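# Raise the bonnet until it props itself open

## Task

Lift the bonnet to its fully open position so that it remains raised without support, then release it and move the grippers away; if it only stays up because the robot is holding it, the goal is not met.

## Robot and tools

ROBOT. Two arms, left_arm and right_arm, each ending in a two-finger parallel gripper. The left_arm base sits at (+0.005, +0.346, 0) m and the right_arm base at (-0.005, -0.239, 0) m in the scene frame, both turned slightly about z. In the scene frame the origin is on the table surface midway between the arms, +x points out across the table, +z points up, and left_arm is on the +y side. The names left and right are labels for the arms, not sides of any camera image. Each gripper's fingers extend along its own +z axis and close along its own y axis. The reported end_effector_position is the point between the finger pads, roughly 1 cm short of the tips. A wrist camera on its mount near each gripper adds bulk that must also clear obstacles.

JOINT LIMITS (rad), base to gripper: waist -2.618 to 3.054, shoulder 0.000 to 3.142, elbow 0.000 to 3.142, wrist pitch -1.571 to 1.571, wrist yaw -1.571 to 1.571, wrist roll -2.094 to 2.094. An elbow cannot fully straighten.

THE 16-NUMBER ROW. Every motion command uses one flat list of 16 numbers covering both arms, even if only one arm is meant to move: first left_arm x, y, z, qw, qx, qy, qz, opening, then the same eight for right_arm. x, y, z are an absolute target position in metres in the scene frame; qw, qx, qy, qz is an absolute target orientation quaternion, w first, in the scene frame. Opening runs from -1 (closed) to +1 (fully open, 0.094 m); it is an absolute finger setting, not a change. To hold an arm still, repeat the exact position and quaternion from the last result taken before it stopped, plus the opening it should keep; to keep a gripper's orientation steady, keep sending the same target quaternion rather than copying the drifting reported one. A target farther than 0.6 m from an arm's last reported position along any of its gripper axes makes the call be rejected and nothing is sent. Each control step the controller also clips the target to 70 mm and 16 degrees from the measured pose, and favours position over orientation when it cannot satisfy both. Arms often finish a centimetre or more away from the target, usually low.

TOOLS.
execute_actions(actions, pictures): actions is a list holding at most one item. An empty list just reports the current state with pictures. An action item is {"rows": [...], "steps": n}: 1 to 15 rows of 16 numbers, n from 6 to 15 control steps of 1/30 s (default 15); one row per step, the last row repeated if rows run out. A wait item is {"steps": n} with n up to 300, counted from the previous result, so reply time is included. pictures true forces camera images. The result of an action arrives 6 steps before it ends; those remaining steps run while the next reply is being written.
move(target, speed): target is one 16-number row as above; each gripper travels in a straight line toward its pose, both paths finishing together, lasting 0.5 to 10 s (cut off at 10 s). speed is the peak path speed in m/s, 0.002 to 0.5, default 0.25; rotation is capped at twice that in rad/s. The opening is applied at the start. Paths do not avoid obstacles or the other arm, and grippers may overshoot the speed, especially with a stretched arm. The result adds a move: line giving the ending (done, off_target, moving, held, fault) and any limits (paced means the target was clipped, held means a safety check blocked steps), plus each gripper's distance from its target.
wait(seconds): 0 to 10 s of simulation with no new command.
zoom_image(camera, region): enlarges part of the newest image from cam_head_left, cam_head_right, cam_high, cam_low, cam_left_wrist or cam_right_wrist; region is [x0, y0, x1, y1] in pixels from the top-left, at most 504 by 504. All cameras are 896x504.
show_instructions(): shows the reference pages for the scene. read_manual(section): returns licence text only. finished_scene(scene): closes the current scene by its number and grades it; irreversible.

RESULT LINES. The state line lists each gripper's position and quaternion; printed positions may be off, more at long reach. grip_measured shows the actual finger opening on the command scale (small per-gripper offsets of about 1 mm); to grasp, command about 0.03 below grip_measured. A Hand target line shows where the controller is currently driving a gripper. pose unreachable and HELD mark steps that a clearance check altered or blocked. Joint torques are noisy with offsets. MOTOR HOT appears from 75 °C; at 90 °C an arm is halted for 10 s, and at 100 °C it goes limp and falls; such stops appear as OVER-TEMPERATURE FAULT lines. Holding a load heats motors, even during thinking.

CAUTIONS. Fast contacts strike hard, and aiming far beyond a contact point pushes hard; approach the bonnet gently. Never let the two arms collide or push against each other. Do not drop, slam or knock anything, and never send objects off the table. Loose items may occasionally get nudged by the scene. Before ending, confirm the bonnet rests open on its own, release it, and move both grippers away.

Each tool is called after "Emit:" as name(argument=value, ...) on one line, values as JSON.

Reference images:

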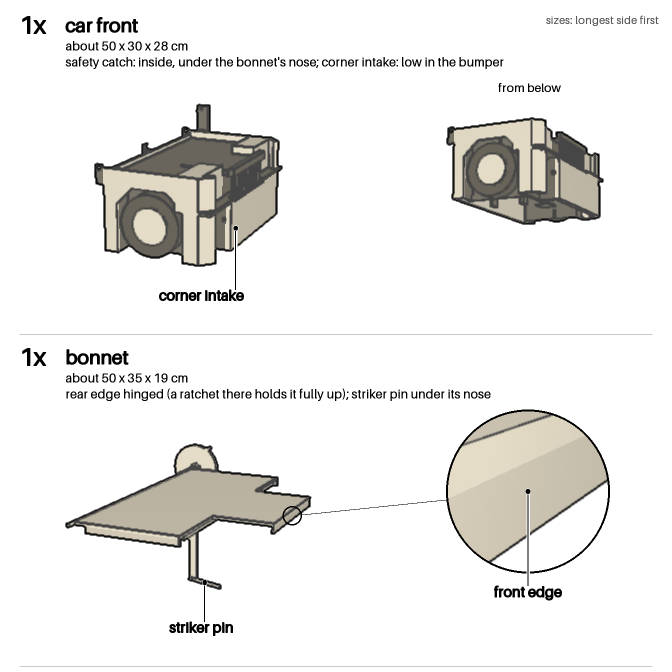

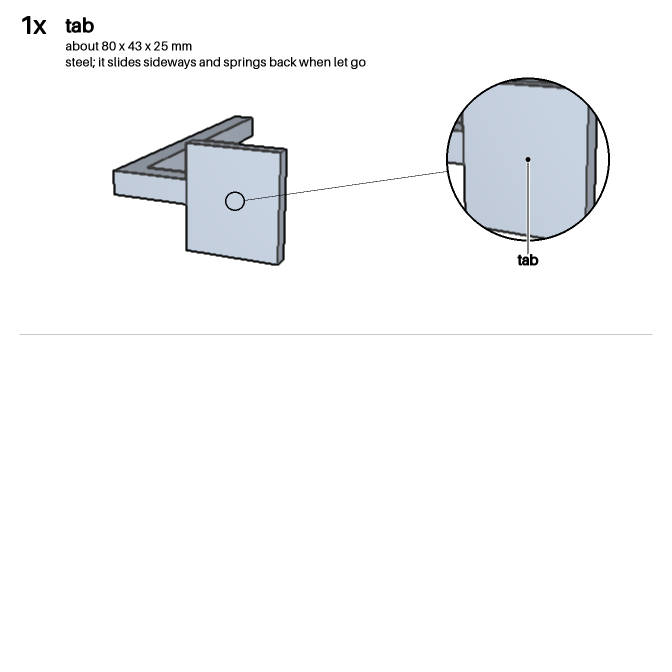

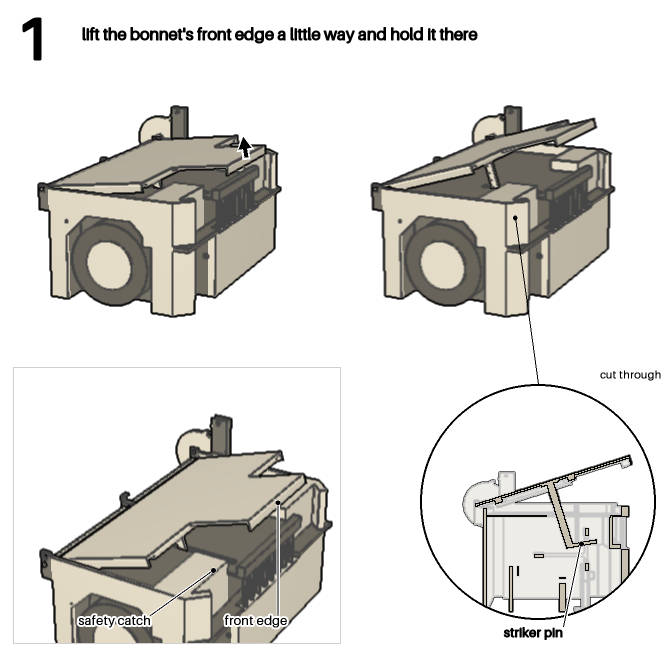

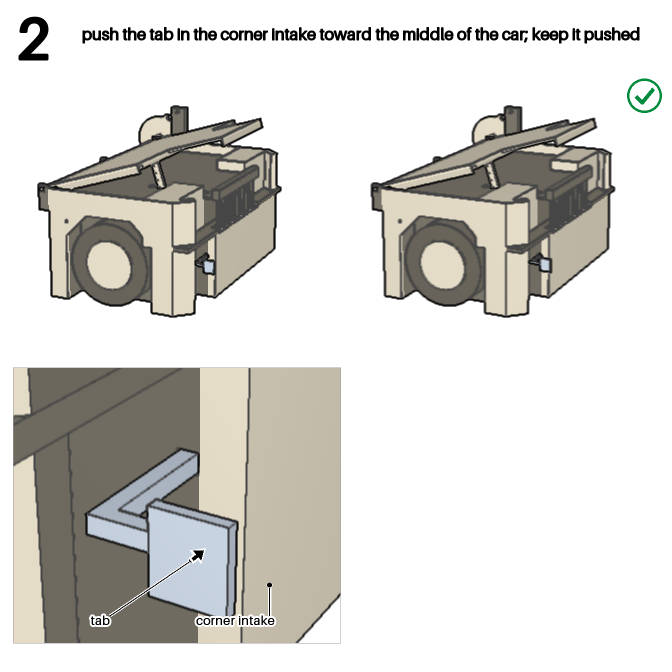

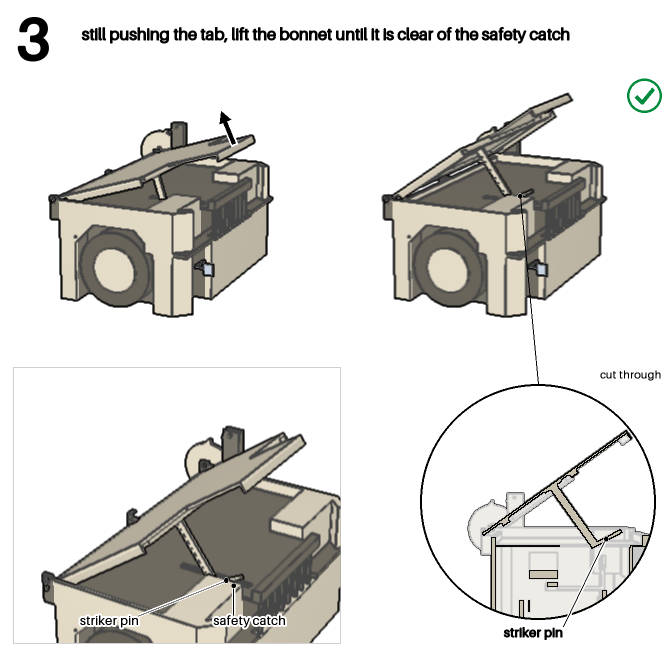

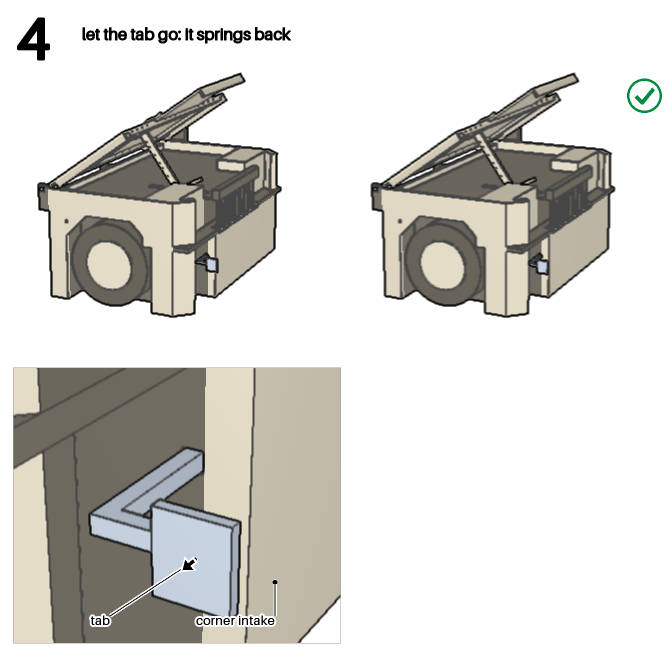

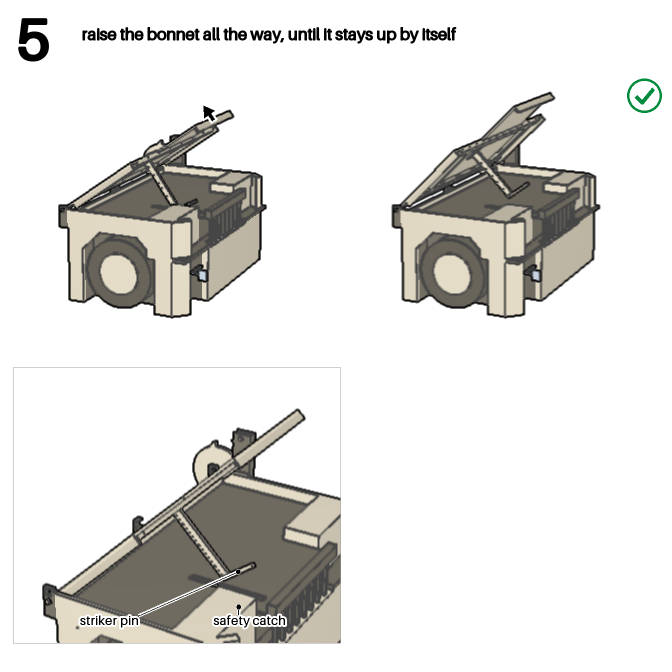

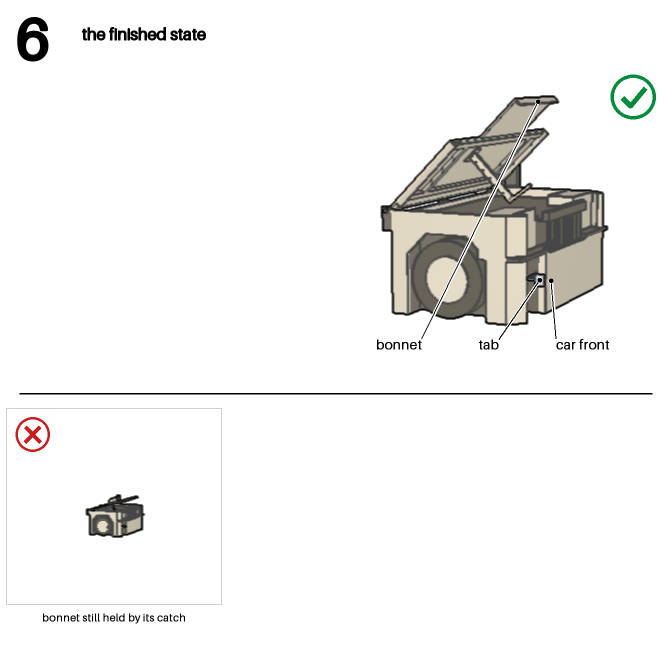

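## Session

Emit:
execute_actions(actions=[])

Scene clock: 0.00 s of 4710.00 s.
left_arm: end_effector_position=(+0.3794, +0.1872, +0.3637) grip_measured=+1.000 end_effector_quat_wxyz=(-0.089, -0.243, +0.765, -0.590) | right_arm: end_effector_position=(+0.5326, -0.3680, +0.1433) grip_measured=+1.000 end_effector_quat_wxyz=(-0.443, +0.590, -0.625, +0.256)
Joint positions: left_arm=[ 0.22   1.843  2.037 -1.349  1.252 -0.893  0.094] | right_arm=[-0.385  1.986  1.37   0.02  -0.553 -1.621  0.094]
Joint velocities: left_arm=[-0.017  0.017 -0.007 -0.022 -0.007 -0.066  0.   ] | right_arm=[-0.017 -0.007 -0.002  0.007 -0.007 -0.022  0.   ]
Joint torques (N m, as the arm reports them, + toward a larger angle): no reading
Motor temperatures (°C, as the motors report them): left_arm=[25 27 24 26 23 25] | right_arm=[23 26 25 25 24 26]
Hand target (left_arm): +0.377, +0.186, +0.371; -0.085, -0.233, +0.762, -0.598
Hand target (right_arm): +0.531, -0.366, +0.143; -0.444, +0.589, -0.629, +0.248

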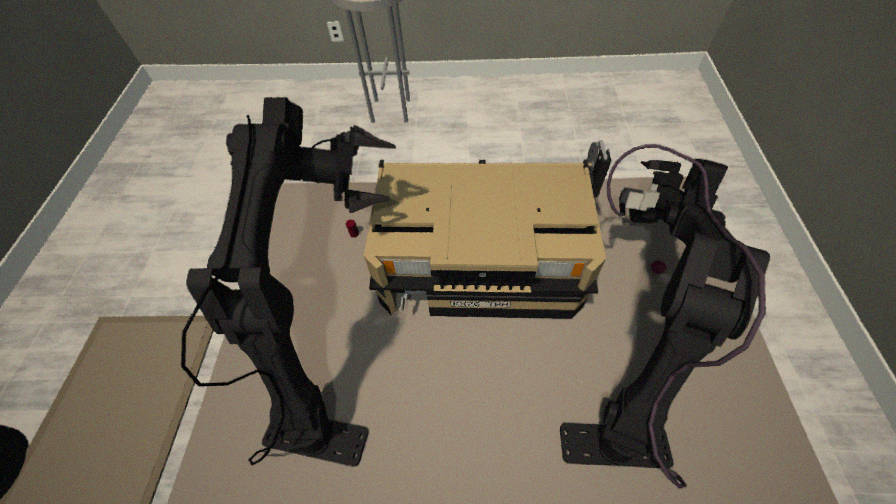

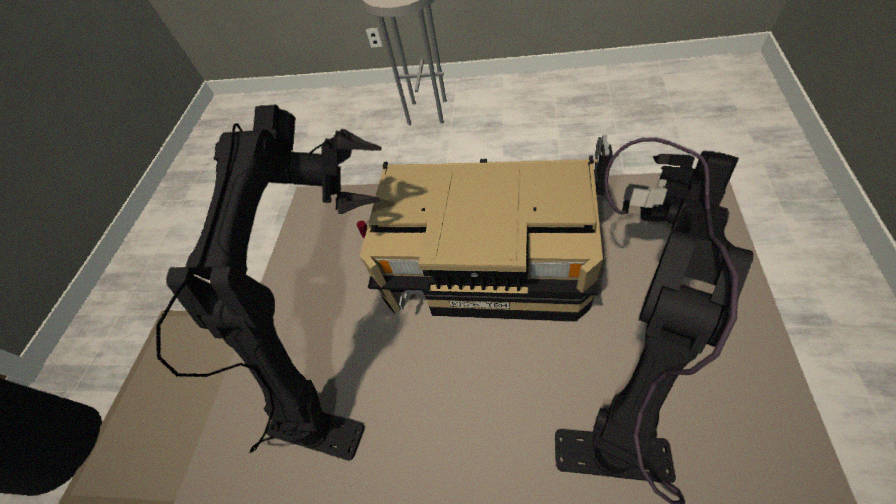

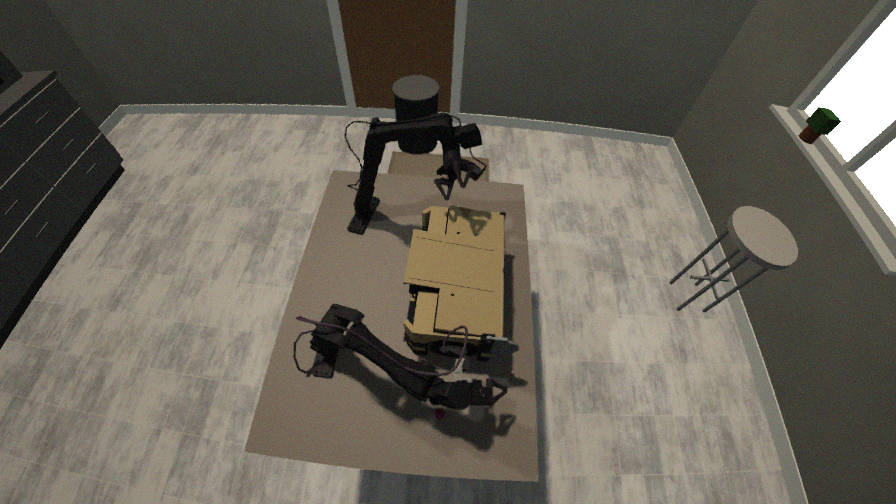

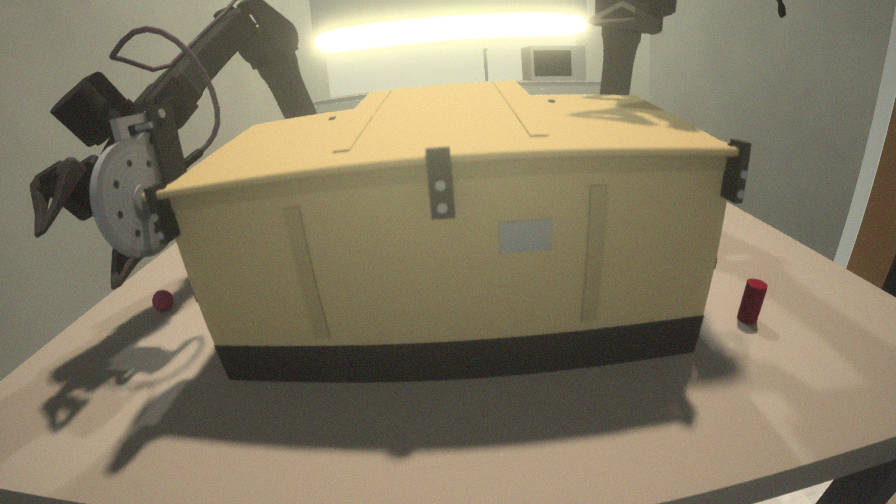

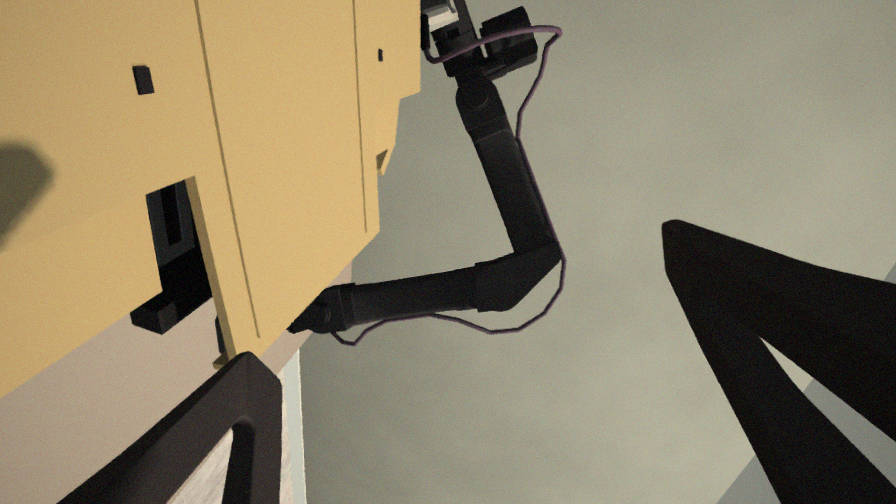

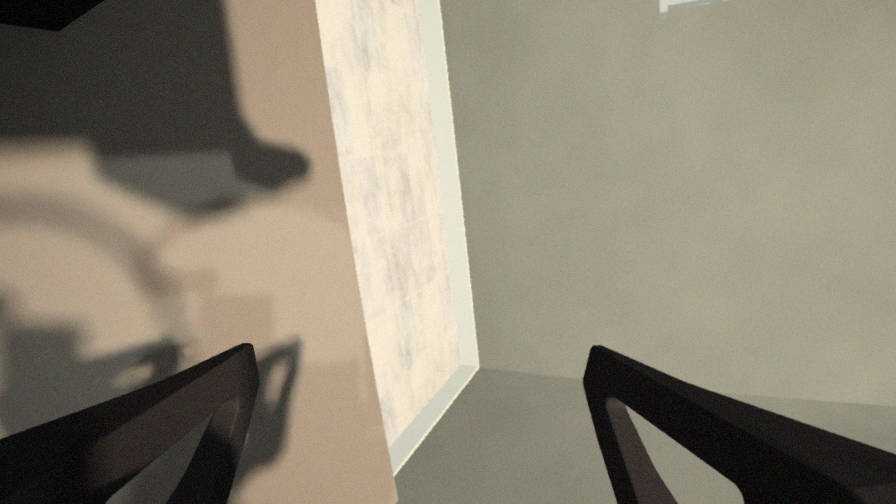

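Emit:
move(target=[0.24,0.3,0.33,0.707,0,0.707,0,-1,0.25,-0.36,0.28,0.707,0,0.707,0,-1])

Emit:
zoom_image(camera="cam_head_left", region=[340,200,640,340])

Scene clock: 5.37 s of 4710.00 s.
left_arm: end_effector_position=(+0.2439, +0.2956, +0.3248) grip_measured=-0.983 end_effector_quat_wxyz=(+0.699, +0.008, +0.715, +0.005) | right_arm: end_effector_position=(+0.2586, -0.3603, +0.2935) grip_measured=-0.989 end_effector_quat_wxyz=(+0.718, -0.011, +0.696, -0.005)
Joint positions: left_arm=[-0.501  0.42   0.608 -0.217 -0.692 -0.001  0.001] | right_arm=[-0.946  0.755  0.454  0.357 -0.977  0.023  0.001]
Joint velocities: left_arm=[-0.002 -0.017 -0.007  0.066 -0.066  0.007  0.001] | right_arm=[ 0.007  0.002  0.012  0.007  0.095 -0.037  0.   ]
Joint torques (N m, as the arm reports them, + toward a larger angle): left_arm=[-0.83 -0.41  4.23  2.02 -0.07  0.09] | right_arm=[-0.79 -1.4   7.24  1.44 -0.02  0.  ]
Motor temperatures (°C, as the motors report them): left_arm=[25 27 25 27 23 25] | right_arm=[23 26 26 27 24 26]
Hand target (left_arm): +0.241, +0.297, +0.326; +0.706, +0.007, +0.709, +0.003
Hand target (right_arm): +0.256, -0.359, +0.284; +0.712, +0.003, +0.702, +0.005
Off the commanded pose (left_arm): 0.008 m, 2 deg.
Off the commanded pose (right_arm): 0.016 m, 2 deg.
Kept back: nothing.
move: off_target (right_arm)

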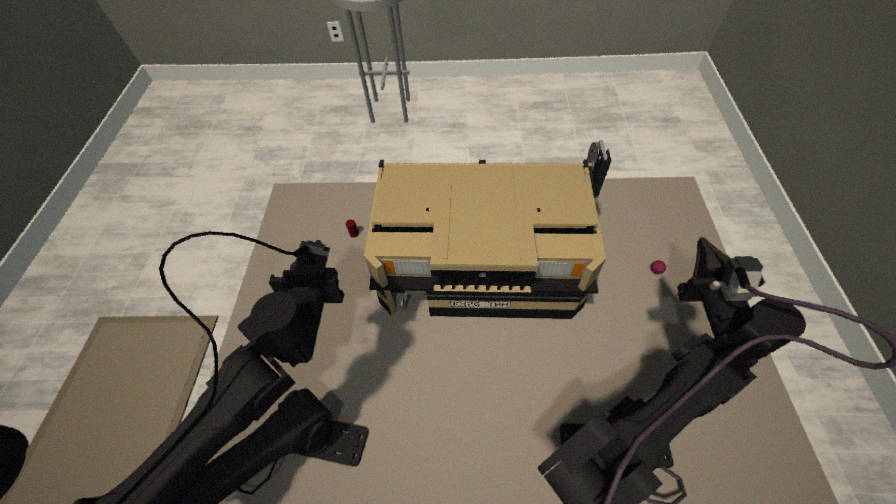

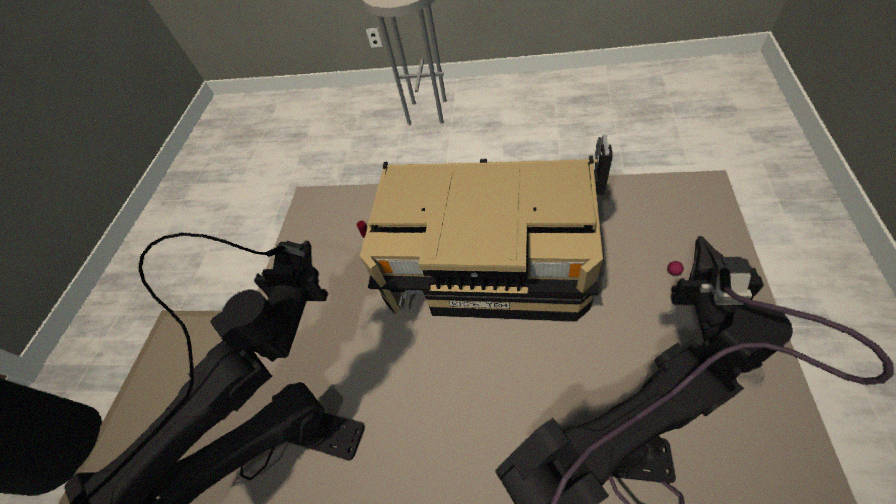

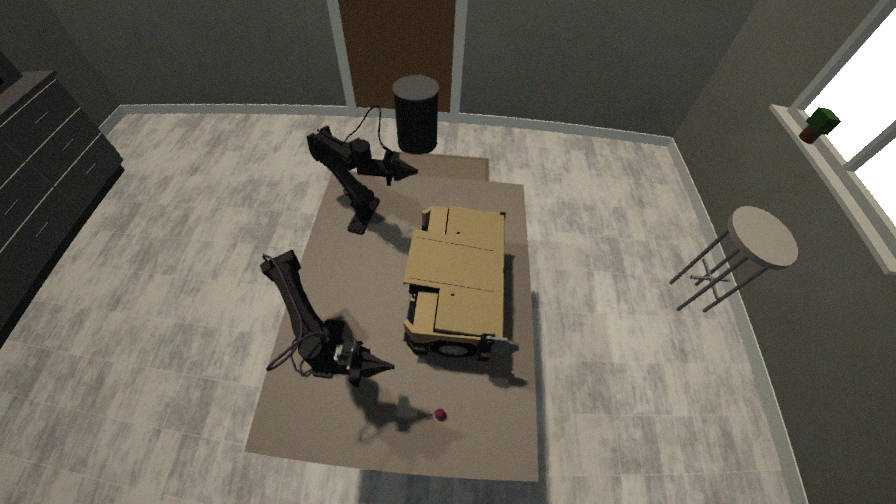

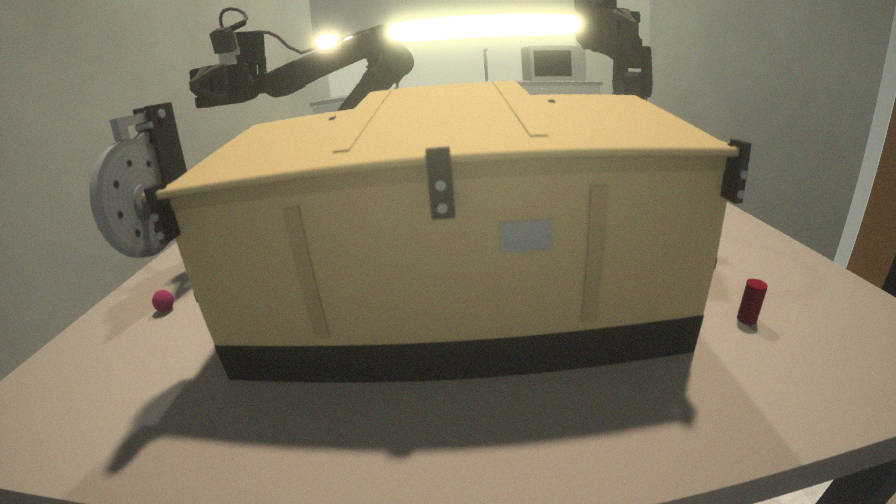

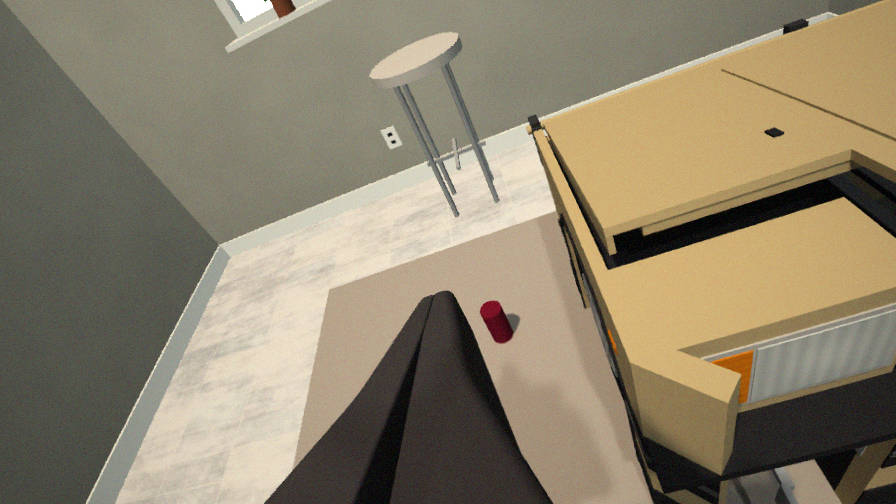

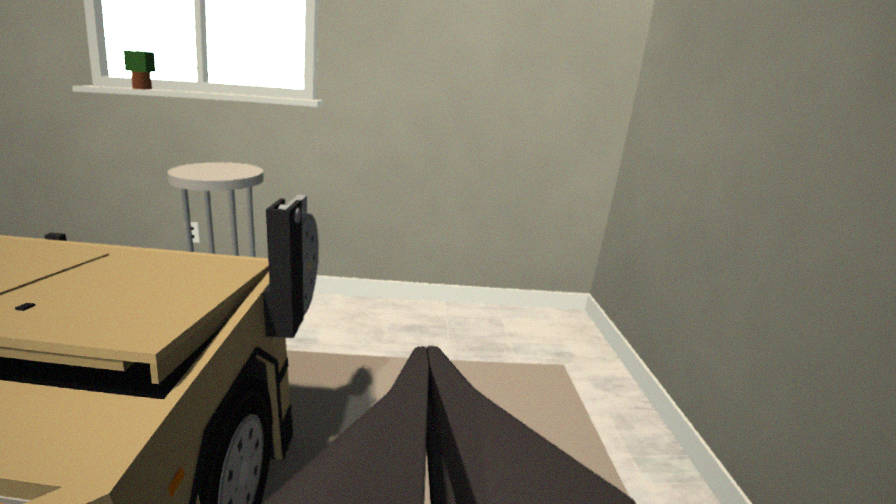

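Region (340, 200, 640, 340) of cam_head_left's 896x504 image, scaled by 1.680, with more detail than that image has; it fills the top 235 rows of this view, and the rest is white.

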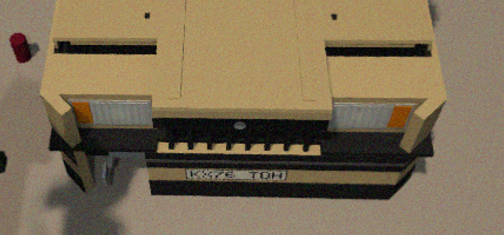

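Emit:
move(target=[0.2,0.25,0.12,0.446,0.23,0.857,-0.12,-1,0.19,-0.1,0.22,0.683,-0.183,0.683,0.183,-1])

Scene clock: 8.33 s of 4710.00 s.
left_arm: end_effector_position=(+0.2010, +0.2490, +0.1303) grip_measured=-0.983 end_effector_quat_wxyz=(+0.462, +0.225, +0.849, -0.124) | right_arm: end_effector_position=(+0.1917, -0.0977, +0.2294) grip_measured=-0.989 end_effector_quat_wxyz=(+0.683, -0.201, +0.683, +0.164)
Joint positions: left_arm=[-0.147  0.308  0.337 -0.61   0.15   0.096  0.001] | right_arm=[ 0.897  0.126  0.212 -0.1    0.353 -0.046  0.001]
Joint velocities: left_arm=[-0.022 -0.002  0.007  0.007 -0.022 -0.037 -0.001] | right_arm=[-0.017 -0.012  0.017 -0.051 -0.037  0.051  0.001]
Joint torques (N m, as the arm reports them, + toward a larger angle): left_arm=[0.93 2.78 4.84 1.81 0.18 0.1 ] | right_arm=[0.73 4.01 6.74 2.06 0.1  0.05]
Motor temperatures (°C, as the motors report them): left_arm=[25 27 25 28 23 25] | right_arm=[23 26 26 27 24 26]
Hand target (left_arm): +0.199, +0.250, +0.120; +0.446, +0.228, +0.856, -0.123
Hand target (right_arm): +0.193, -0.095, +0.219; +0.676, -0.204, +0.689, +0.162
Off the commanded pose (left_arm): 0.010 m, 2 deg.
Off the commanded pose (right_arm): 0.010 m, 3 deg.
Kept back: nothing.
move: off_target (right_arm)

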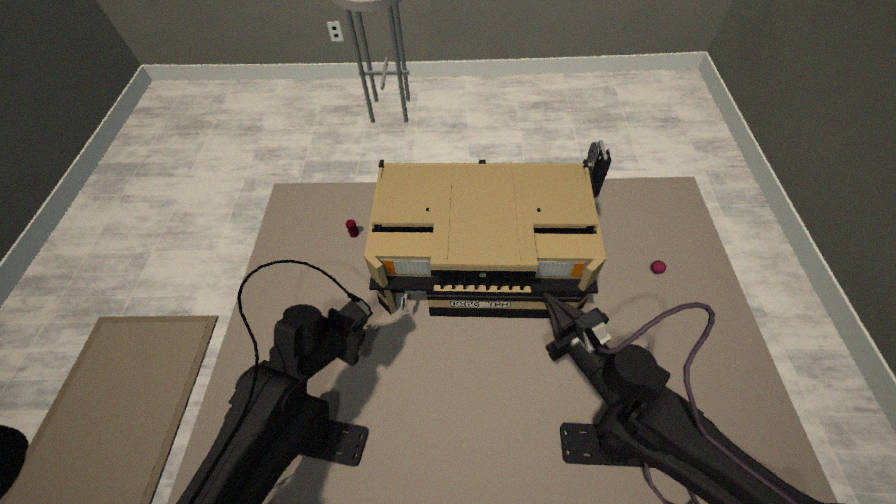

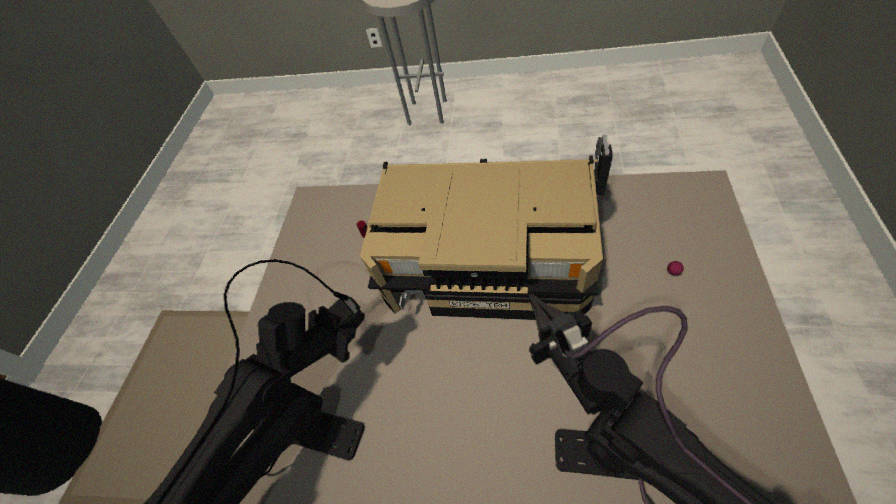

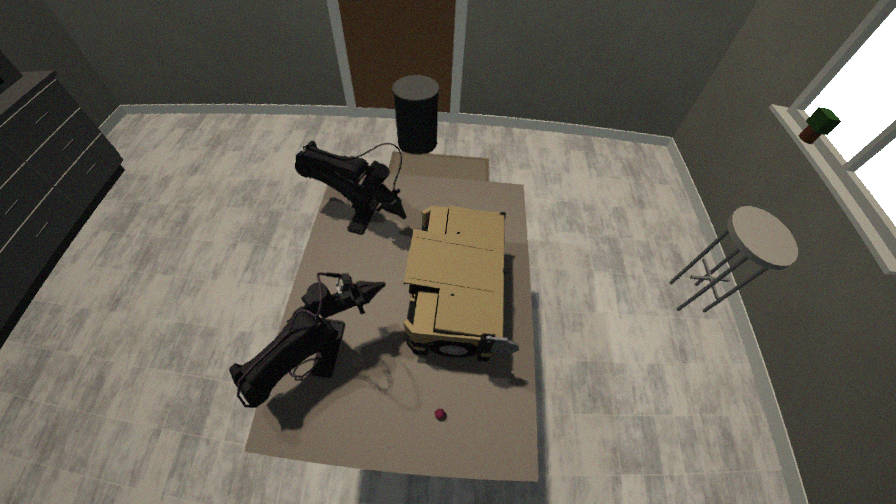

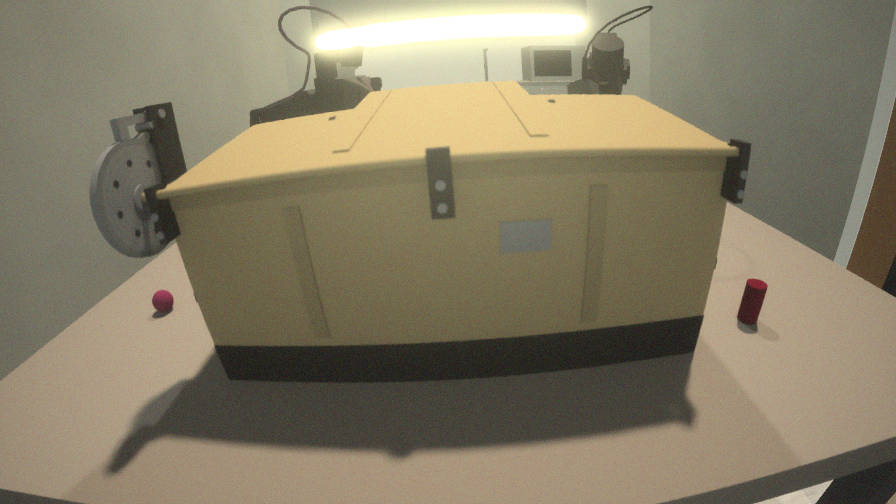

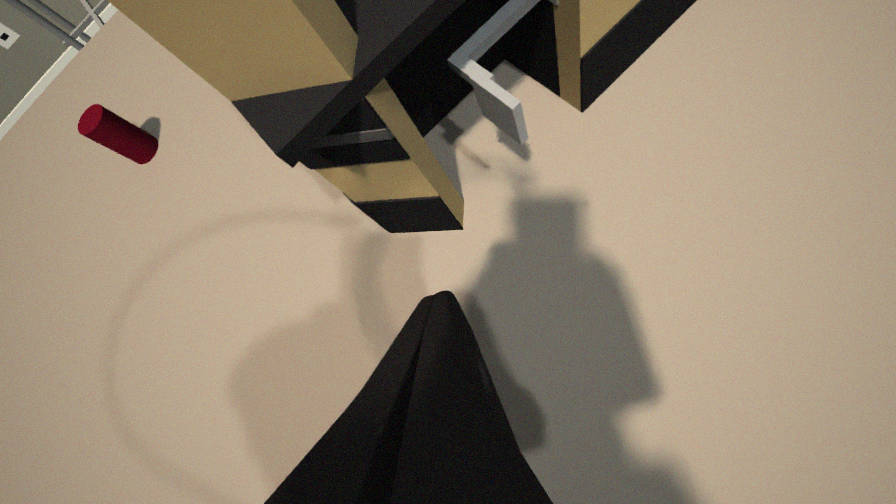

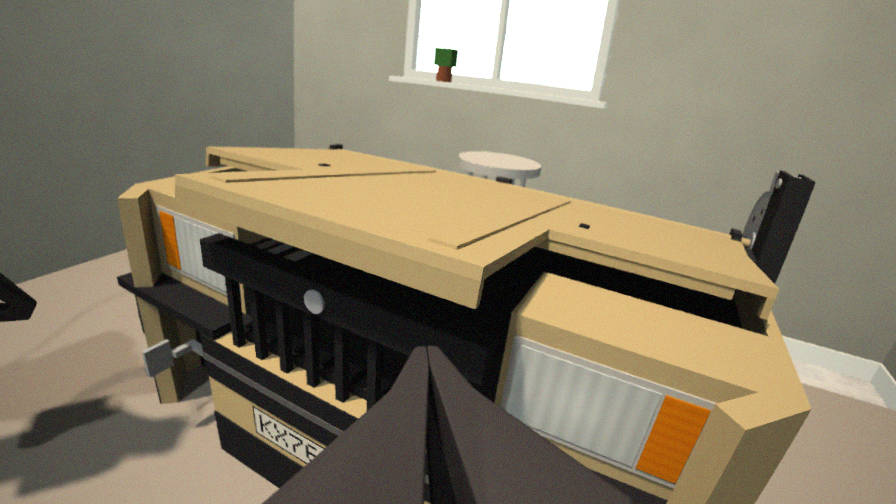

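Emit:
move(target=[0.22,0.225,0.10,0.446,0.23,0.857,-0.12,-1,0.21,-0.05,0.235,0.405,0.405,0.58,0.58,0.2])

Scene clock: 12.53 s of 4710.00 s.
left_arm: end_effector_position=(+0.2200, +0.2271, +0.1077) grip_measured=-0.983 end_effector_quat_wxyz=(+0.453, +0.232, +0.853, -0.119) | right_arm: end_effector_position=(+0.2098, -0.0551, +0.2261) grip_measured=+0.199 end_effector_quat_wxyz=(+0.412, +0.399, +0.585, +0.574)
Joint positions: left_arm=[-0.294  0.499  0.268 -0.365  0.027  0.028  0.001] | right_arm=[1.217 0.689 0.21  0.476 0.846 1.549 0.056]
Joint velocities: left_arm=[ 0.007 -0.012  0.002 -0.051 -0.007 -0.007  0.001] | right_arm=[-0.027 -0.022 -0.017 -0.022 -0.037  0.066 -0.001]
Joint torques (N m, as the arm reports them, + toward a larger angle): left_arm=[-0.81  1.87  4.87  2.02 -0.03 -0.14] | right_arm=[ 0.74  1.6  11.22  1.78  0.07 -0.02]
Motor temperatures (°C, as the motors report them): left_arm=[25 27 25 29 23 25] | right_arm=[23 26 26 28 24 26]
Hand target (left_arm): +0.219, +0.226, +0.100; +0.446, +0.230, +0.857, -0.120
Hand target (right_arm): +0.209, -0.051, +0.236; +0.409, +0.400, +0.579, +0.580
Off the commanded pose (left_arm): 0.008 m, 1 deg.
Off the commanded pose (right_arm): 0.010 m, 1 deg.
Kept back: nothing.
move: done

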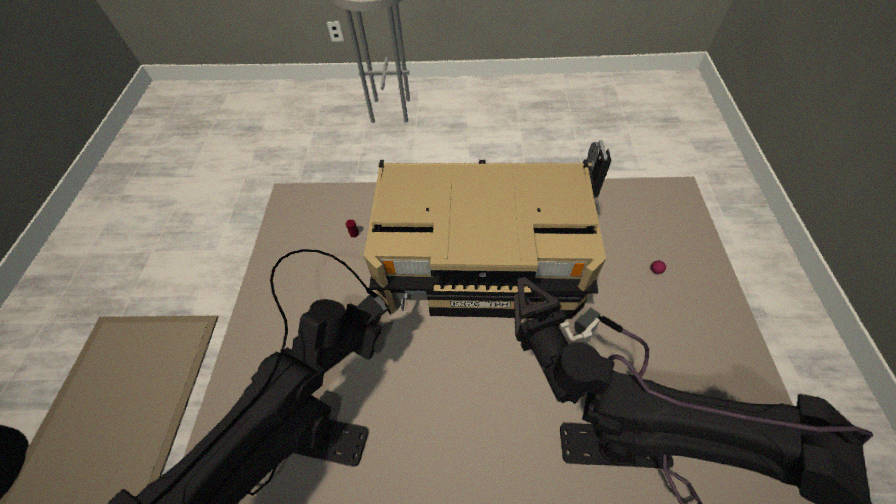

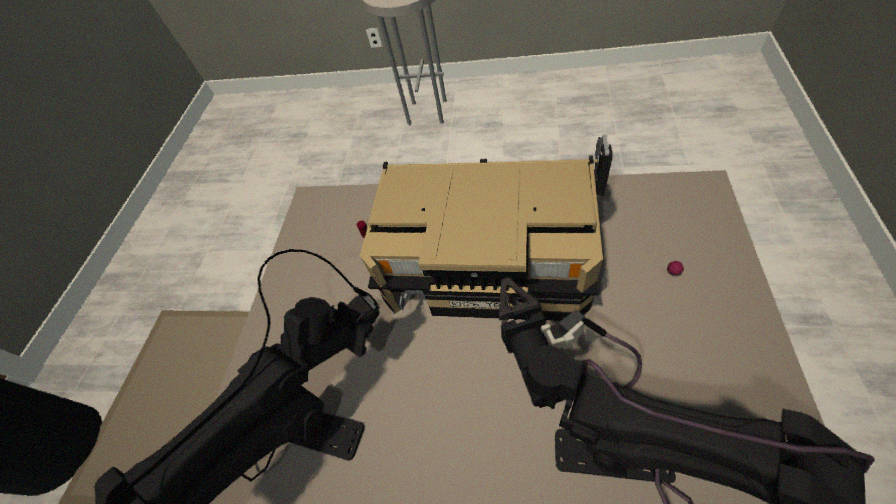

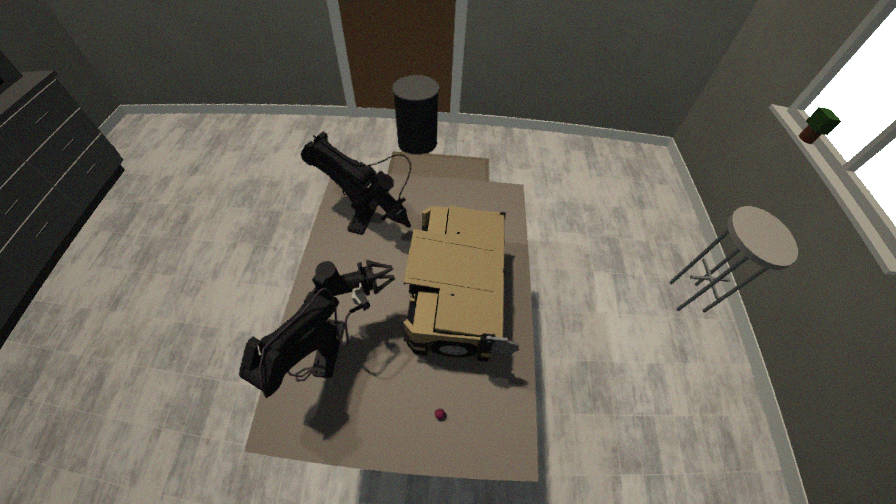

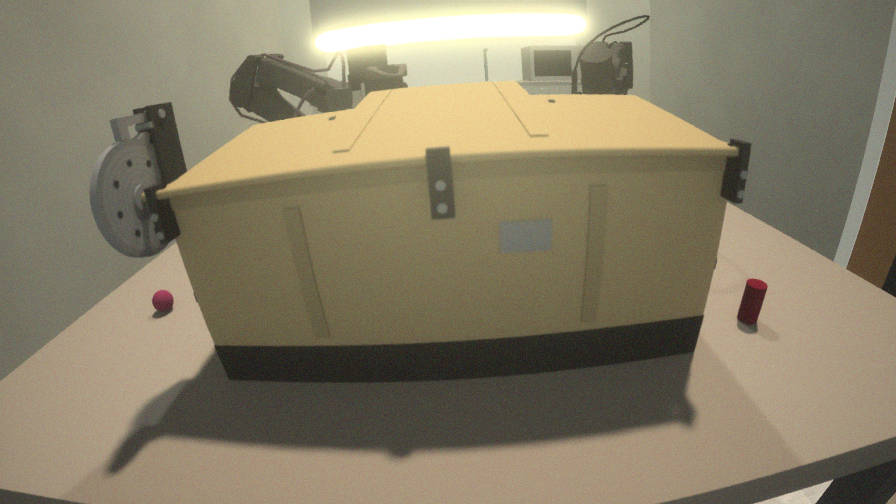

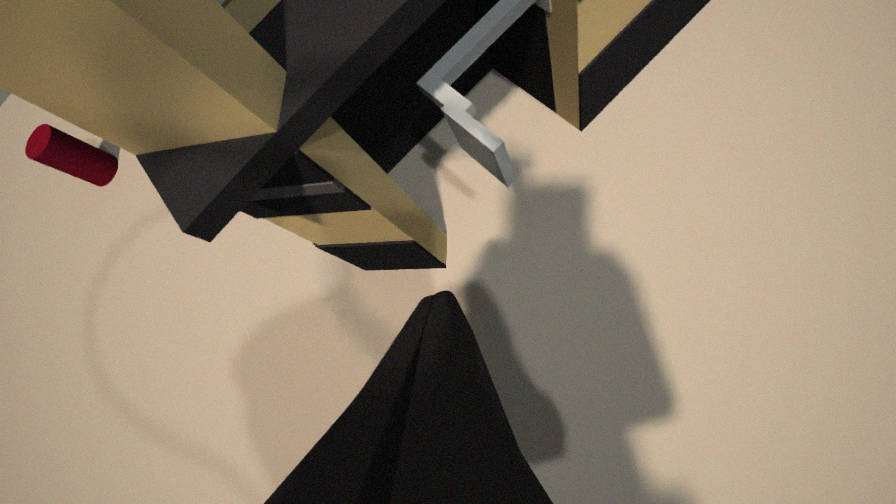

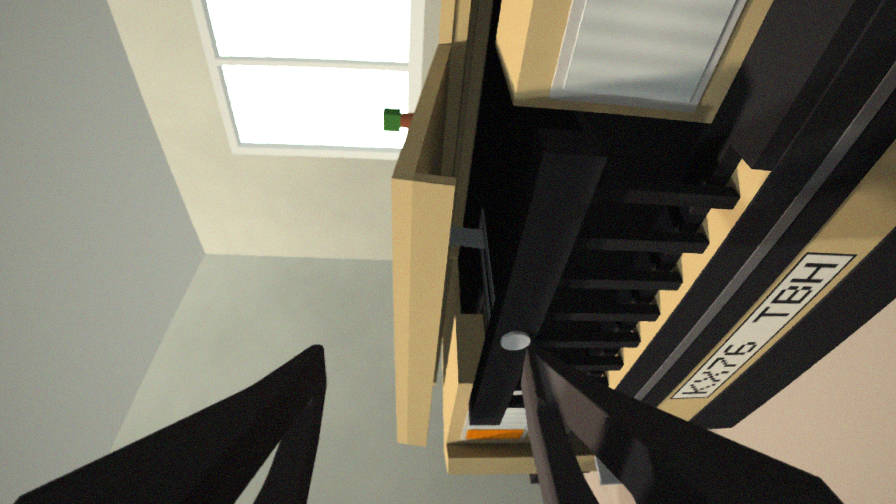

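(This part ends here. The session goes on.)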